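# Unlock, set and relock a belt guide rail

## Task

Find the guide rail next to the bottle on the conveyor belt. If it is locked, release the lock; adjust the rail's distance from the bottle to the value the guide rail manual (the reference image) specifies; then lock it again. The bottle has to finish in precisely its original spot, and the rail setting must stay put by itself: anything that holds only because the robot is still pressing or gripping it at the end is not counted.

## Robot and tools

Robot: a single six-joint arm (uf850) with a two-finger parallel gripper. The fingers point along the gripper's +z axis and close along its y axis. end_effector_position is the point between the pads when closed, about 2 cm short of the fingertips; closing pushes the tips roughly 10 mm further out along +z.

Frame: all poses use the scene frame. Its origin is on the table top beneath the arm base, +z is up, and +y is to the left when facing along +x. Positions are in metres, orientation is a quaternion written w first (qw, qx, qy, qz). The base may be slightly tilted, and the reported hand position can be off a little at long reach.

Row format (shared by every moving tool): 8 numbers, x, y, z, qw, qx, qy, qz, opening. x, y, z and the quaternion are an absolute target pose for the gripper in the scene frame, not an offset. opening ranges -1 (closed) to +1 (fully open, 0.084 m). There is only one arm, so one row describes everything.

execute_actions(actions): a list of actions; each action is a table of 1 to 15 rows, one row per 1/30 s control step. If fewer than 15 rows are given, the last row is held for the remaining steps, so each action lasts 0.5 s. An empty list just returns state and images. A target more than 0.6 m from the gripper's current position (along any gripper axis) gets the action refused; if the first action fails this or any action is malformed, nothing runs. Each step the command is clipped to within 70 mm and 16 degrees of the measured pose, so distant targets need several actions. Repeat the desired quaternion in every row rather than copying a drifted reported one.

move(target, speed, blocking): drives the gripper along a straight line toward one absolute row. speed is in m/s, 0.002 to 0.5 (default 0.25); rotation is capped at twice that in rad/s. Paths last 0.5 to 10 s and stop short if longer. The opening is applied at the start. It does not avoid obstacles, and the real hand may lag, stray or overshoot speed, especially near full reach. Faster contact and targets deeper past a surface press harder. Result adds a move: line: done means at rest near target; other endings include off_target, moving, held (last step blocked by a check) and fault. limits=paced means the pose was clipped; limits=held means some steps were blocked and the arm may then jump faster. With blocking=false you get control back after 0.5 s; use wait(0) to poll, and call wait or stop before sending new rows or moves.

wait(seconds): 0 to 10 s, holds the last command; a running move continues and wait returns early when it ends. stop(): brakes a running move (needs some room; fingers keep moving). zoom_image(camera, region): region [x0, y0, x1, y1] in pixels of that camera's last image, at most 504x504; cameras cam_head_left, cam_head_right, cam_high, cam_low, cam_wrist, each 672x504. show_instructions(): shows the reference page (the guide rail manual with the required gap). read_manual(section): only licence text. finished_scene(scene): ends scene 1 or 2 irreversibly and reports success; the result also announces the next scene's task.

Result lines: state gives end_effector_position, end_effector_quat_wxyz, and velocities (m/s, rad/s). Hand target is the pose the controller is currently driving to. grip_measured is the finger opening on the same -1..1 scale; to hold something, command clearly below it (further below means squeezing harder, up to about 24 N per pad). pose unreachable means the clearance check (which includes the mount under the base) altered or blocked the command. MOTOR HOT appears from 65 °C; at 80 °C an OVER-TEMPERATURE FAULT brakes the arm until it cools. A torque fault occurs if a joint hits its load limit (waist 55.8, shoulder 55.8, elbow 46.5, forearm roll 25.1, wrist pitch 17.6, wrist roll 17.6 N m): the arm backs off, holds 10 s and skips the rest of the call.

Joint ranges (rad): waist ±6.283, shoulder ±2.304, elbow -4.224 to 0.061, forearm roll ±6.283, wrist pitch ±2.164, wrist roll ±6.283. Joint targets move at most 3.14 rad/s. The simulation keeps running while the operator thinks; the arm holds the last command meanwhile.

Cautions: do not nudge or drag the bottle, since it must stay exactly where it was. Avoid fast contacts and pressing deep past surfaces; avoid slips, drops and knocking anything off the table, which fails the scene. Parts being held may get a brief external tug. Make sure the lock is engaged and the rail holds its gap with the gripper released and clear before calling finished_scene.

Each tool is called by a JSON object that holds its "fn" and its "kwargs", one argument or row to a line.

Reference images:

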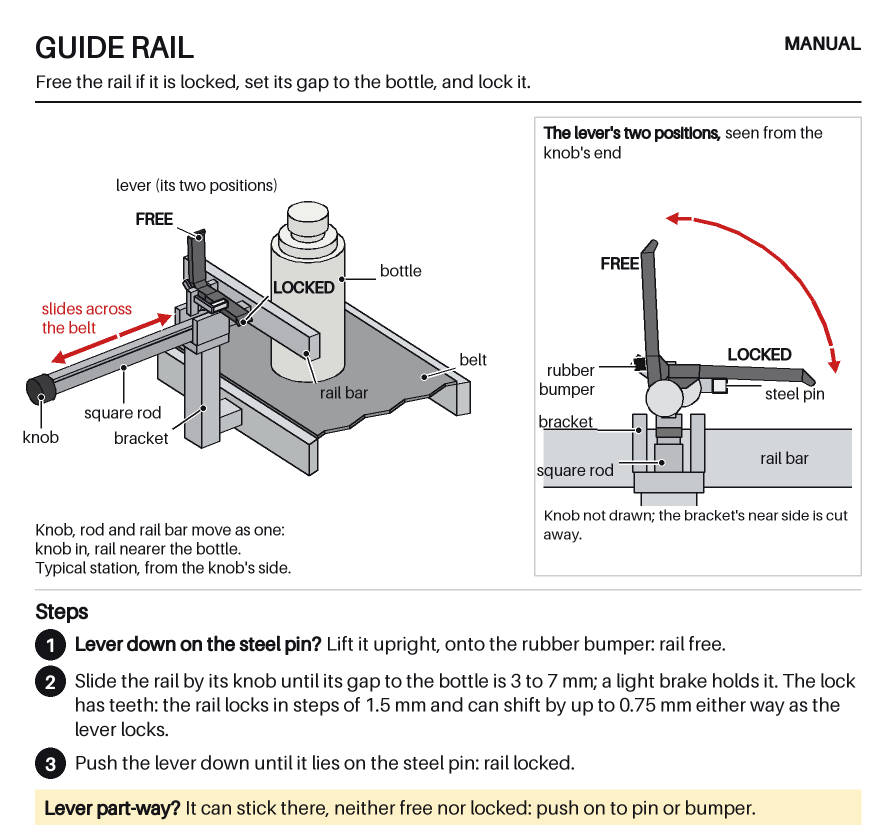

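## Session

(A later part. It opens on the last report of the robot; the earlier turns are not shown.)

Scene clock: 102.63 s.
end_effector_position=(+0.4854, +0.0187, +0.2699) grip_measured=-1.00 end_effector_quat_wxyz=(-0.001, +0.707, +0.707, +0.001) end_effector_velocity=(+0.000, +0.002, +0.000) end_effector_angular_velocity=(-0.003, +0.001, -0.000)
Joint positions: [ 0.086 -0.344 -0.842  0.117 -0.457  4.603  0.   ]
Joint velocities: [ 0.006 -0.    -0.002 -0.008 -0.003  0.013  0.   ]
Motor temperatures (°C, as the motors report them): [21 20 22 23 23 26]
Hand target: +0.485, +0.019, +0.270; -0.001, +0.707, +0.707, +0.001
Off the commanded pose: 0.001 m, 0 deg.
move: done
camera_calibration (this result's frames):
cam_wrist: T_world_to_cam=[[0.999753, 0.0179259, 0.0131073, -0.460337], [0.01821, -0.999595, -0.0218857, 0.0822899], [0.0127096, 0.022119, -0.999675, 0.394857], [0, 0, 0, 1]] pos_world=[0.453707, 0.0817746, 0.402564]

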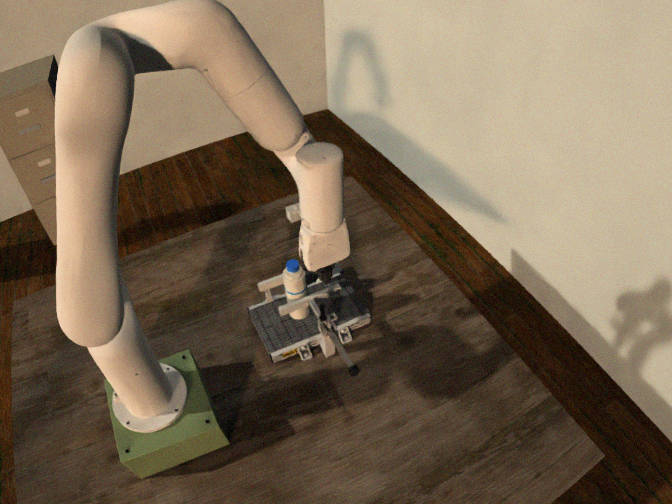

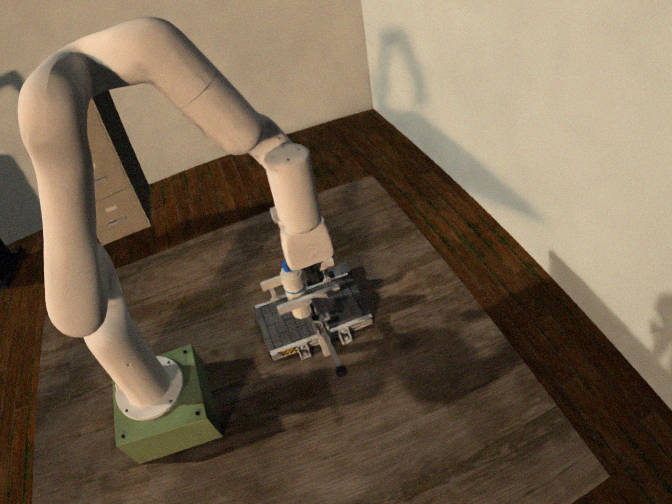

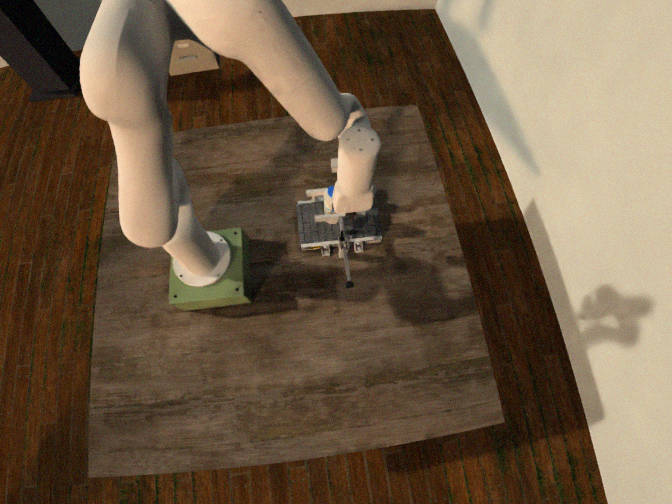

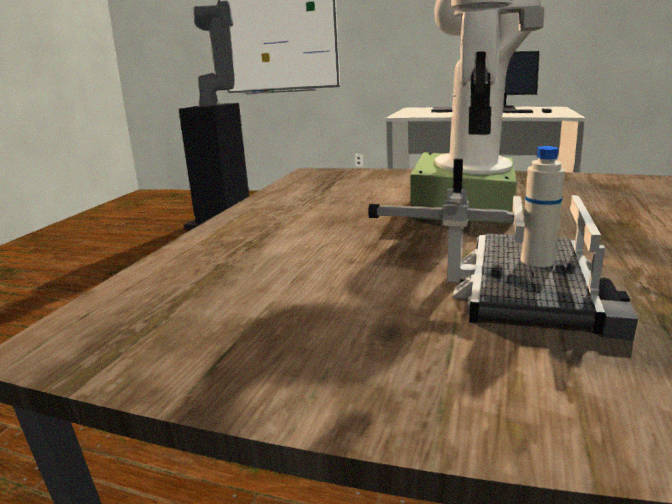

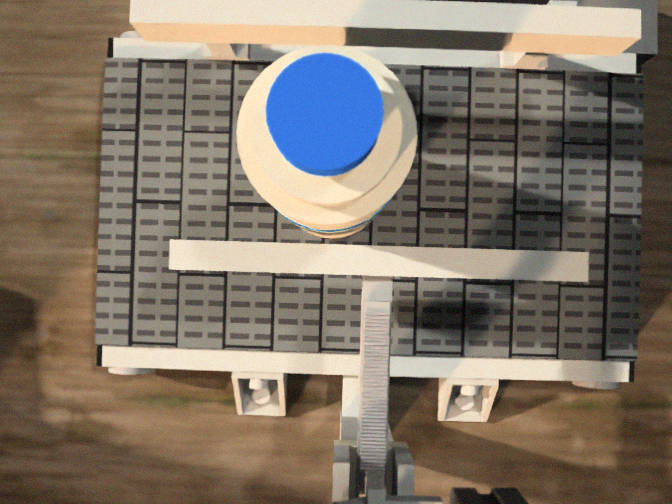

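{"fn": "move", "kwargs": {
  "target": [0.435,-0.013,0.245,0,0.707,0.707,0,-1]
}}

{"fn": "move", "kwargs": {
  "target": [0.438,-0.013,0.21,0,0.707,0.707,0,-1],
  "speed": 0.1
}}

{"fn": "move", "kwargs": {
  "target": [0.497,-0.013,0.205,0,0.707,0.707,0,-1],
  "speed": 0.05
}}

{"fn": "move", "kwargs": {
  "target": [0.517,-0.013,0.170,0,0.707,0.707,0,-1],
  "speed": 0.03
}}

{"fn": "zoom_image", "kwargs": {
  "camera": "cam_low",
  "region": [400,130,560,270]
}}

Scene clock: 112.87 s.
end_effector_position=(+0.4353, -0.0130, +0.2449) grip_measured=-1.00 end_effector_quat_wxyz=(+0.000, +0.707, +0.707, -0.000) end_effector_velocity=(-0.001, -0.001, -0.001) end_effector_angular_velocity=(+0.003, -0.001, -0.003)
Joint positions: [ 0.016 -0.305 -0.699  0.144 -0.356  4.504  0.   ]
Joint velocities: [-0.004  0.001  0.004  0.01   0.003 -0.011  0.   ]
Motor temperatures (°C, as the motors report them): [21 20 22 23 23 26]
Hand target: +0.435, -0.013, +0.245; +0.000, +0.707, +0.707, -0.000
Off the commanded pose: 0.000 m, 0 deg.
move: done
camera_calibration (this result's frames):
cam_wrist: T_world_to_cam=[[0.999757, 0.0180417, 0.0126591, -0.40925], [0.0182587, -0.999685, -0.0172361, 0.0498013], [0.0123441, 0.0174631, -0.999771, 0.371367], [0, 0, 0, 1]] pos_world=[0.403658, 0.0506839, 0.377321]

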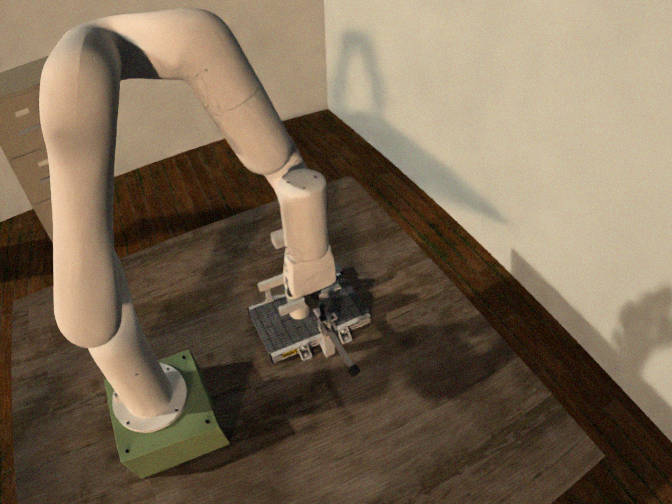

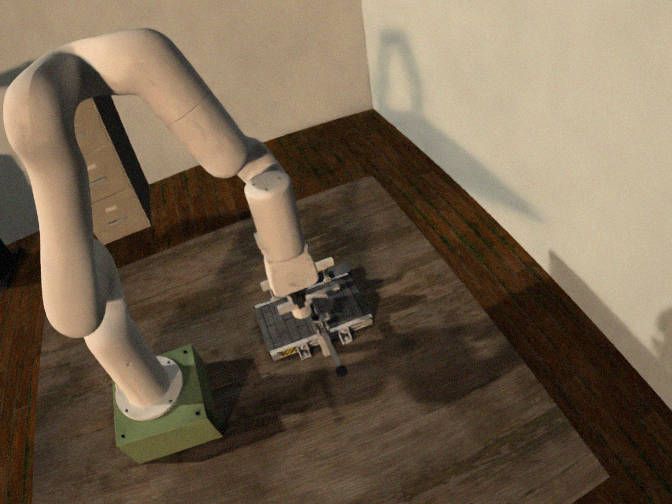

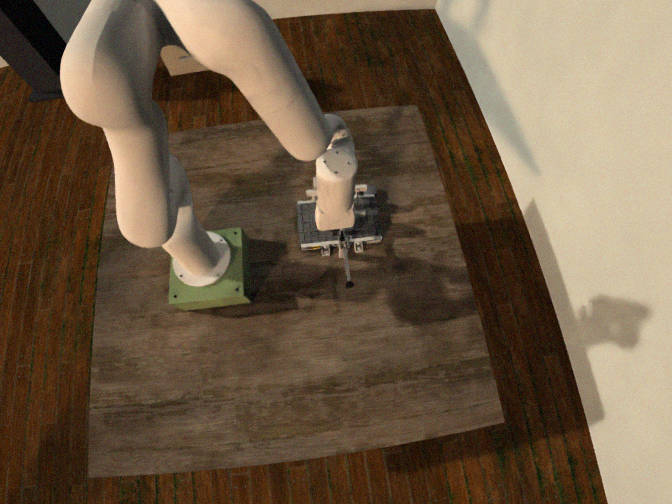

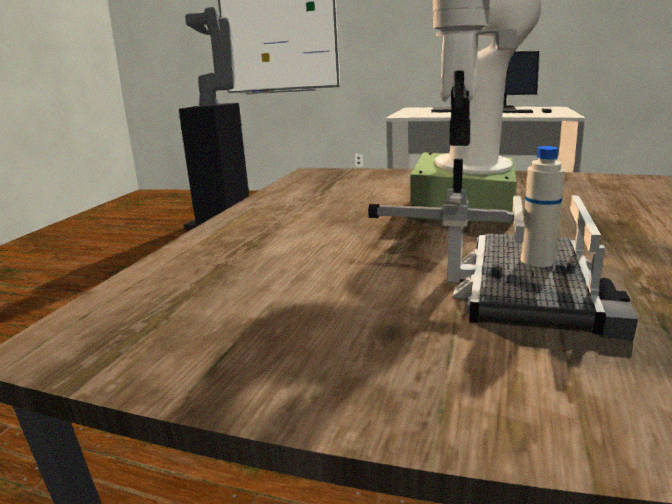

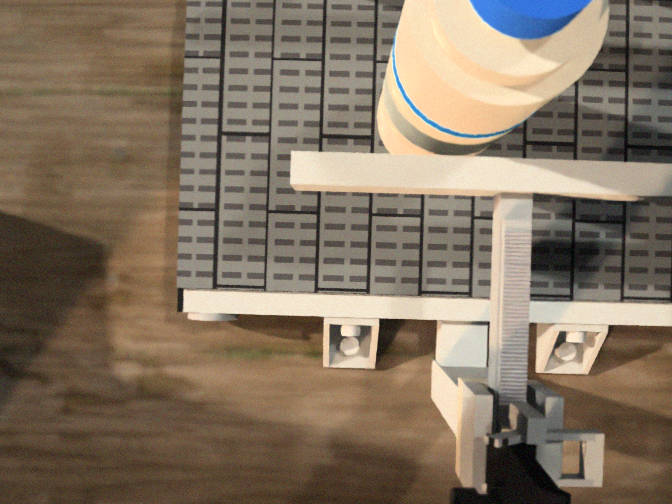

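Scene clock: 113.77 s.
end_effector_position=(+0.4381, -0.0131, +0.2102) grip_measured=-1.00 end_effector_quat_wxyz=(+0.000, +0.707, +0.707, -0.000) end_effector_velocity=(-0.000, +0.000, -0.002) end_effector_angular_velocity=(+0.001, +0.000, -0.001)
Joint positions: [ 0.02  -0.392 -0.706  0.185 -0.278  4.464  0.   ]
Joint velocities: [-0.    -0.004 -0.     0.006  0.003 -0.005  0.   ]
Motor temperatures (°C, as the motors report them): [21 20 22 23 23 26]
Hand target: +0.438, -0.013, +0.210; +0.000, +0.707, +0.707, -0.000
Off the commanded pose: 0.000 m, 0 deg.
move: done
camera_calibration (this result's frames):
cam_wrist: T_world_to_cam=[[0.999757, 0.0180133, 0.0126847, -0.411689], [0.018239, -0.999673, -0.0179063, 0.0491914], [0.012358, 0.0181333, -0.999759, 0.336585], [0, 0, 0, 1]] pos_world=[0.406533, 0.0504878, 0.342607]

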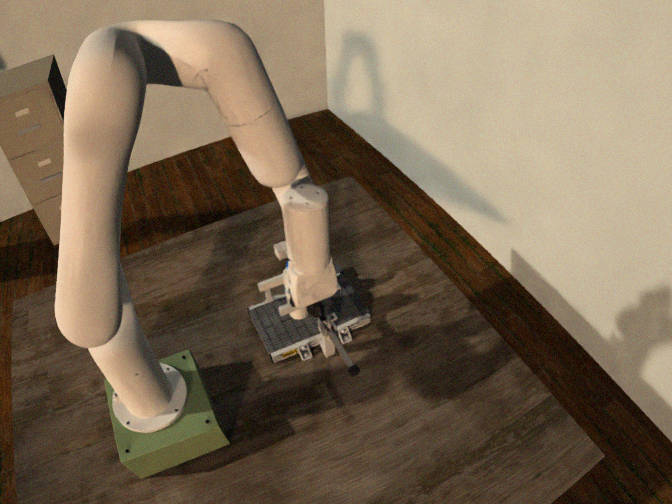

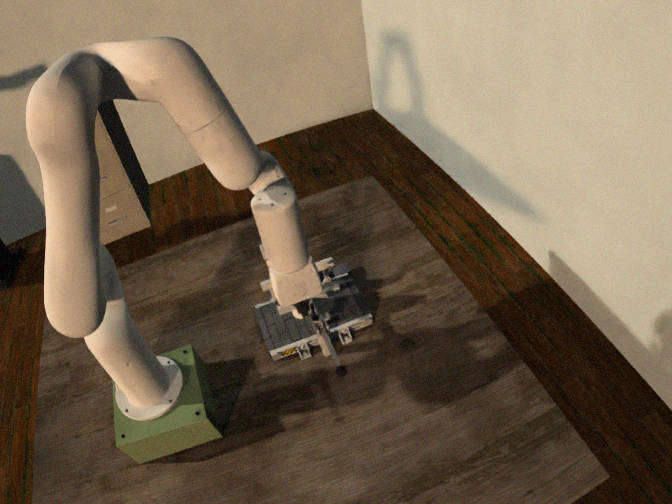

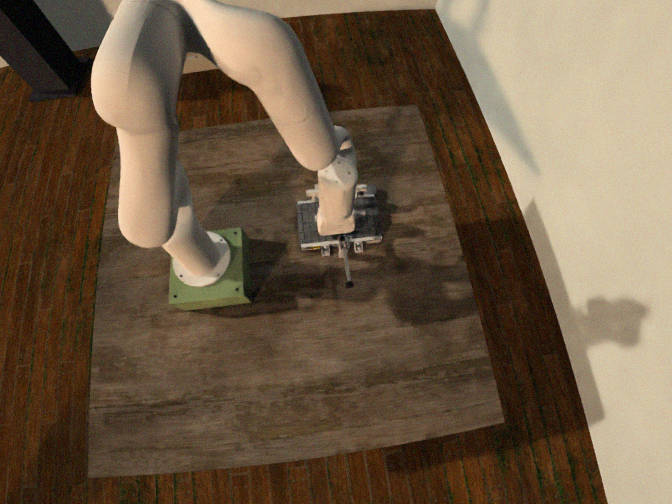

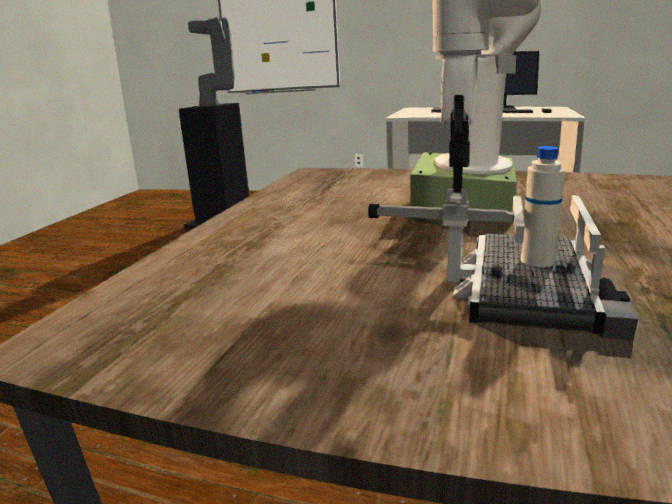

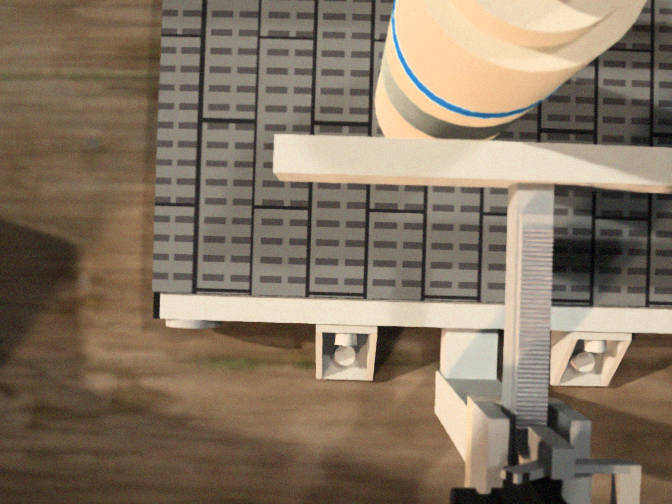

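Scene clock: 115.43 s.
end_effector_position=(+0.4964, -0.0130, +0.2051) grip_measured=-1.00 end_effector_quat_wxyz=(-0.001, +0.707, +0.707, -0.000) end_effector_velocity=(+0.001, +0.000, -0.001) end_effector_angular_velocity=(+0.000, +0.001, -0.001)
Joint positions: [ 0.028 -0.503 -0.874  0.156 -0.335  4.504  0.   ]
Joint velocities: [ 0.    -0.003 -0.002 -0.    -0.     0.001  0.   ]
Motor temperatures (°C, as the motors report them): [21 20 22 23 23 26]
Hand target: +0.497, -0.013, +0.205; -0.000, +0.707, +0.707, +0.000
Off the commanded pose: 0.001 m, 0 deg.
move: done
camera_calibration (this result's frames):
cam_wrist: T_world_to_cam=[[0.999774, 0.0180877, 0.0112066, -0.469592], [0.0182975, -0.999654, -0.0189145, 0.0483059], [0.0108606, 0.0191153, -0.999758, 0.331558], [0, 0, 0, 1]] pos_world=[0.465001, 0.0504452, 0.337654]

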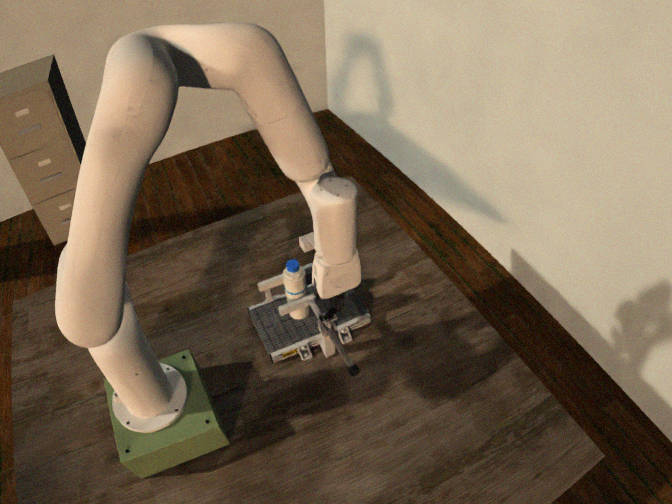

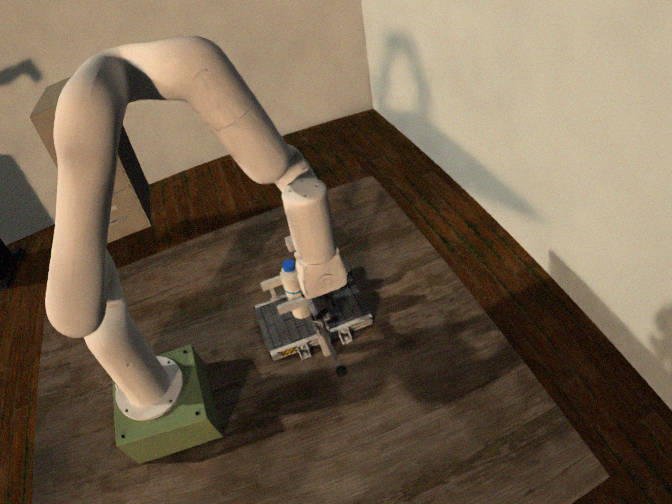

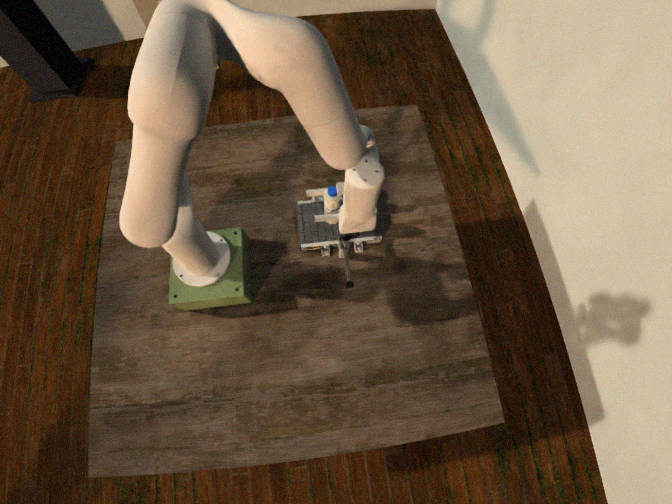

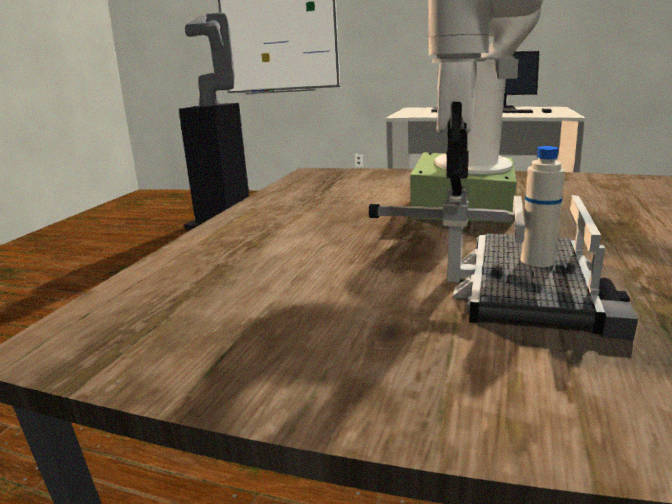

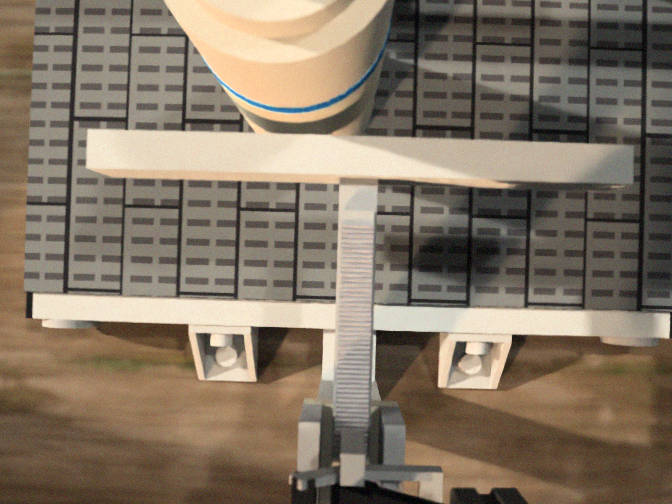

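Scene clock: 117.10 s.
end_effector_position=(+0.5185, -0.0129, +0.1743) grip_measured=-1.00 end_effector_quat_wxyz=(+0.001, +0.707, +0.707, +0.001) end_effector_velocity=(-0.001, +0.000, -0.001) end_effector_angular_velocity=(-0.000, -0.001, +0.002)
Joint positions: [ 0.034 -0.603 -0.942  0.174 -0.3    4.49   0.   ]
Joint velocities: [ 0.001  0.     0.002  0.     0.003 -0.001  0.   ]
Motor temperatures (°C, as the motors report them): [21 20 22 23 23 26]
Hand target: +0.517, -0.013, +0.170; +0.000, +0.707, +0.707, -0.000
Off the commanded pose: 0.005 m, 0 deg.
move: off_target
camera_calibration (this result's frames):
cam_wrist: T_world_to_cam=[[0.999723, 0.0183022, 0.0148223, -0.491897], [0.0185835, -0.999645, -0.0190674, 0.0473487], [0.0144681, 0.0193375, -0.999708, 0.298583], [0, 0, 0, 1]] pos_world=[0.486561, 0.0505609, 0.30669]

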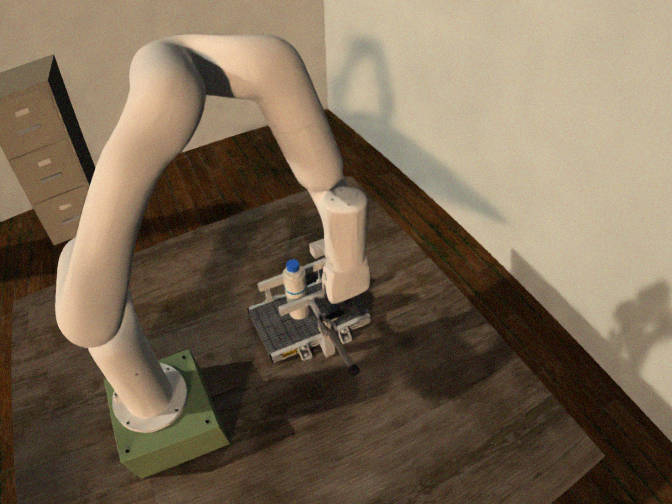

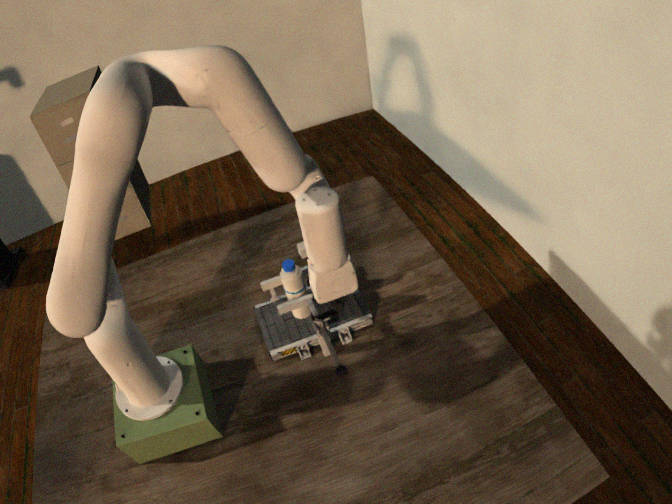

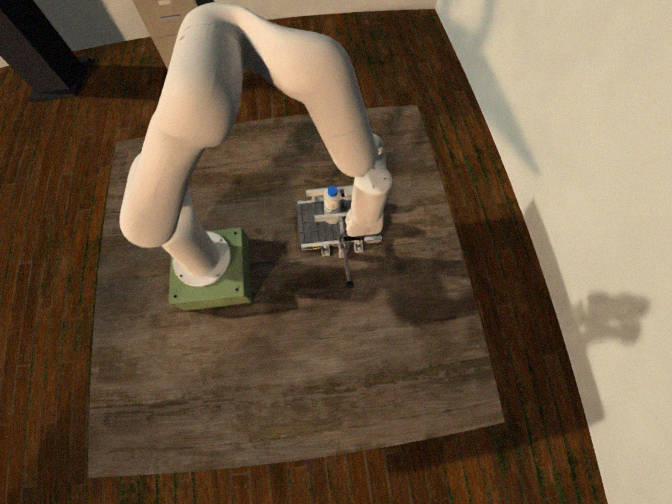

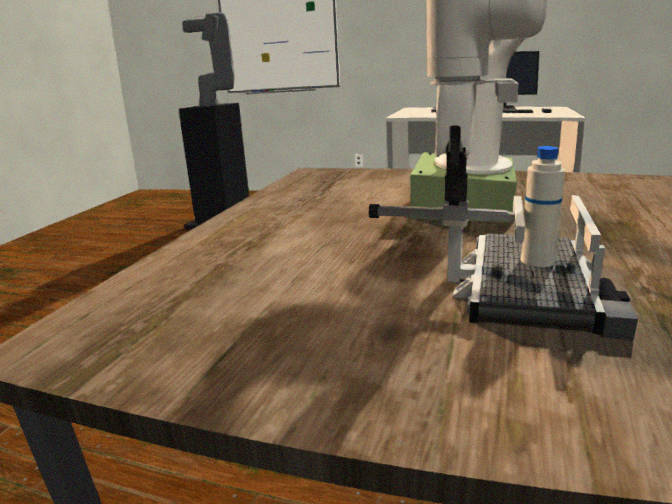

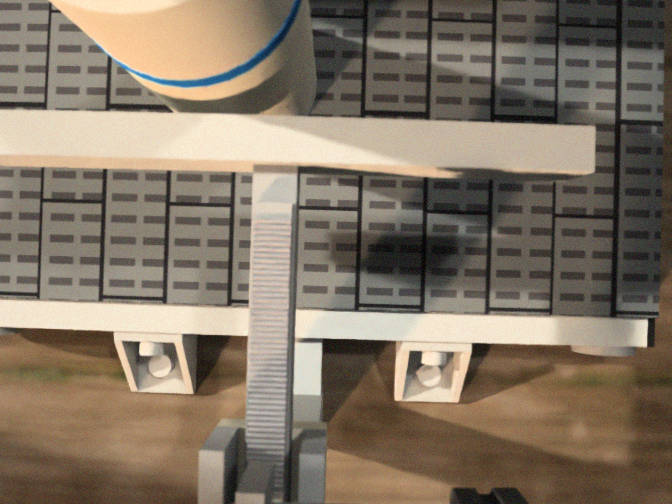

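Region (400, 130, 560, 270) of cam_low's 672x504 image, scaled by 3.150, with more detail than that image has; it fills the top 441 rows of this view, and the rest is white.

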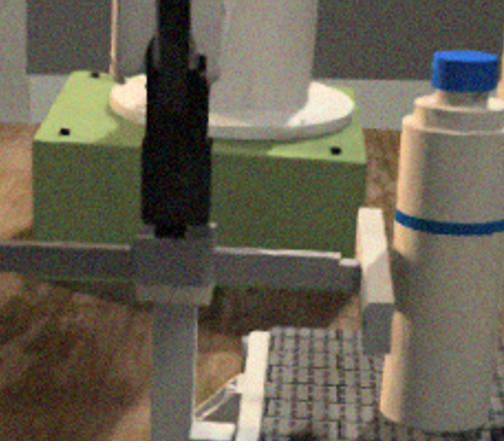

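{"fn": "move", "kwargs": {
  "target": [0.517,-0.03,0.24,0,0.707,0.707,0,-1]
}}

{"fn": "zoom_image", "kwargs": {
  "camera": "cam_low",
  "region": [320,130,640,350]
}}

Scene clock: 120.67 s.
end_effector_position=(+0.5166, -0.0299, +0.2397) grip_measured=-1.00 end_effector_quat_wxyz=(-0.000, +0.707, +0.707, -0.000) end_effector_velocity=(+0.000, -0.000, +0.003) end_effector_angular_velocity=(+0.000, -0.001, -0.001)
Joint positions: [-0.006 -0.471 -0.935  0.126 -0.428  4.502  0.   ]
Joint velocities: [-0.001  0.005 -0.001 -0.    -0.005 -0.     0.   ]
Motor temperatures (°C, as the motors report them): [21 19 22 23 23 26]
Hand target: +0.517, -0.030, +0.240; -0.000, +0.707, +0.707, +0.000
Off the commanded pose: 0.000 m, 0 deg.
move: done
camera_calibration (this result's frames):
cam_wrist: T_world_to_cam=[[0.999759, 0.0181859, 0.0122901, -0.490123], [0.0184117, -0.999659, -0.0185099, 0.031563], [0.0119492, 0.0187317, -0.999753, 0.365668], [0, 0, 0, 1]] pos_world=[0.485055, 0.033616, 0.372186]

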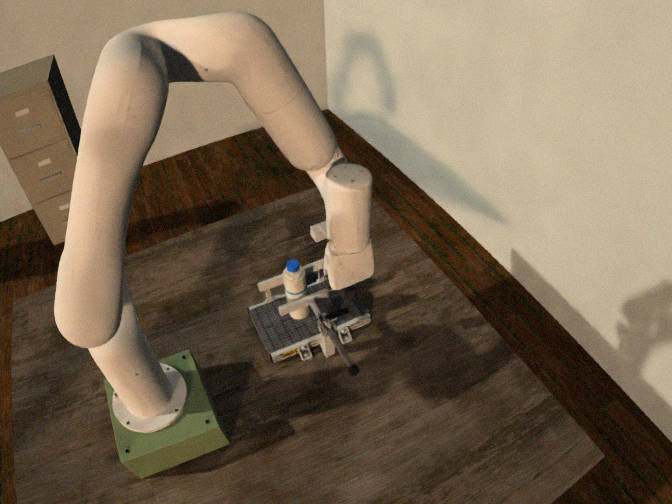

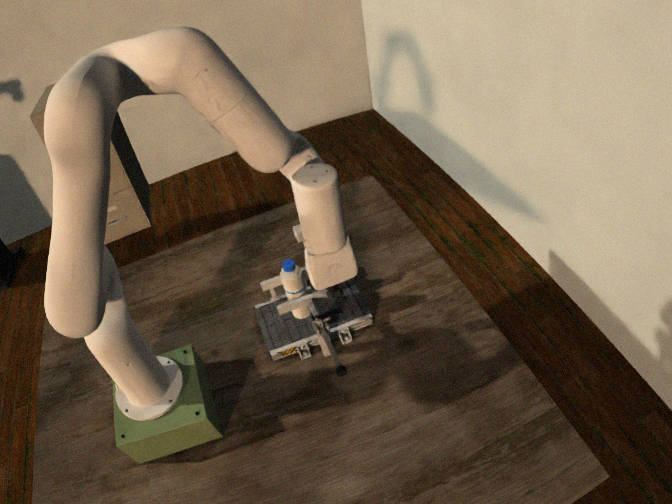

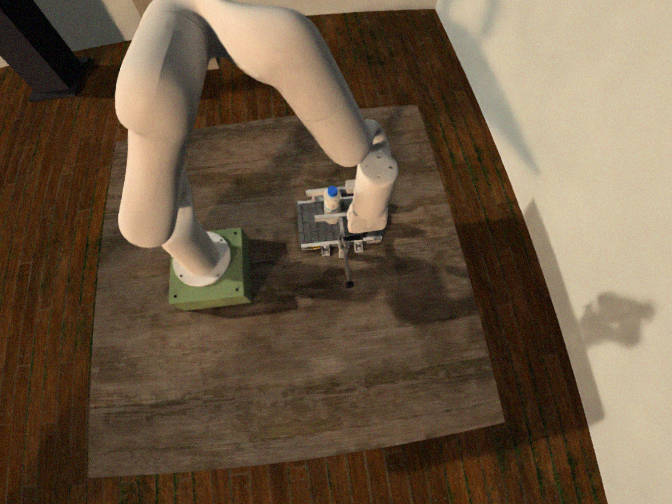

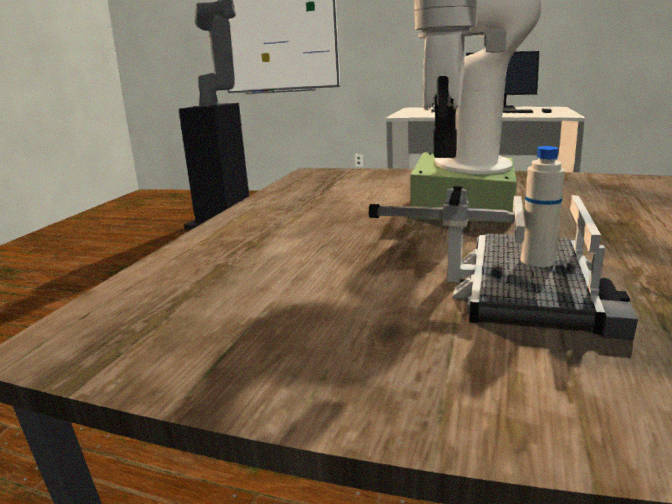

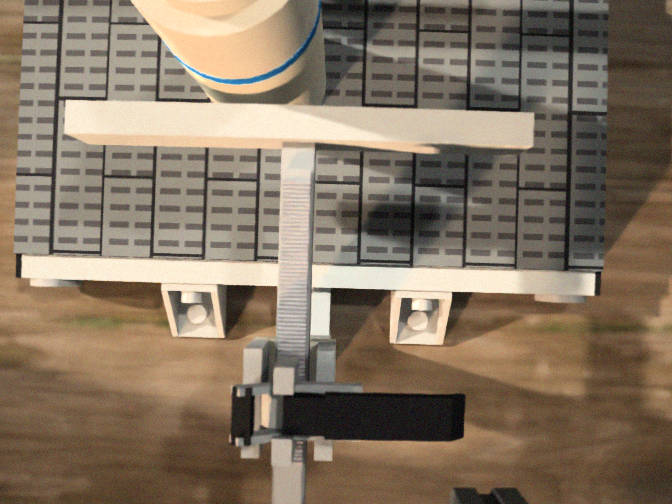

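Region (320, 130, 640, 350) of cam_low's 672x504 image, scaled by 1.575, with more detail than that image has; it fills the top 346 rows of this view, and the rest is white.

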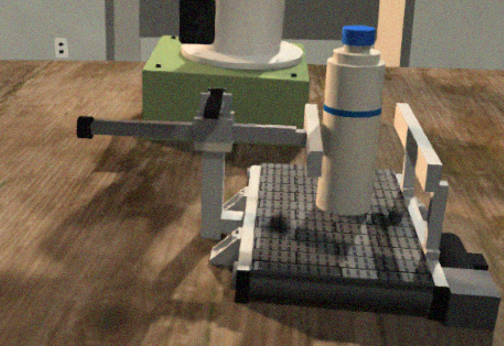

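Matches the original locked look.

{"fn": "finished_scene", "kwargs": {
  "scene": 1
}}

The scene is finished: the task was done.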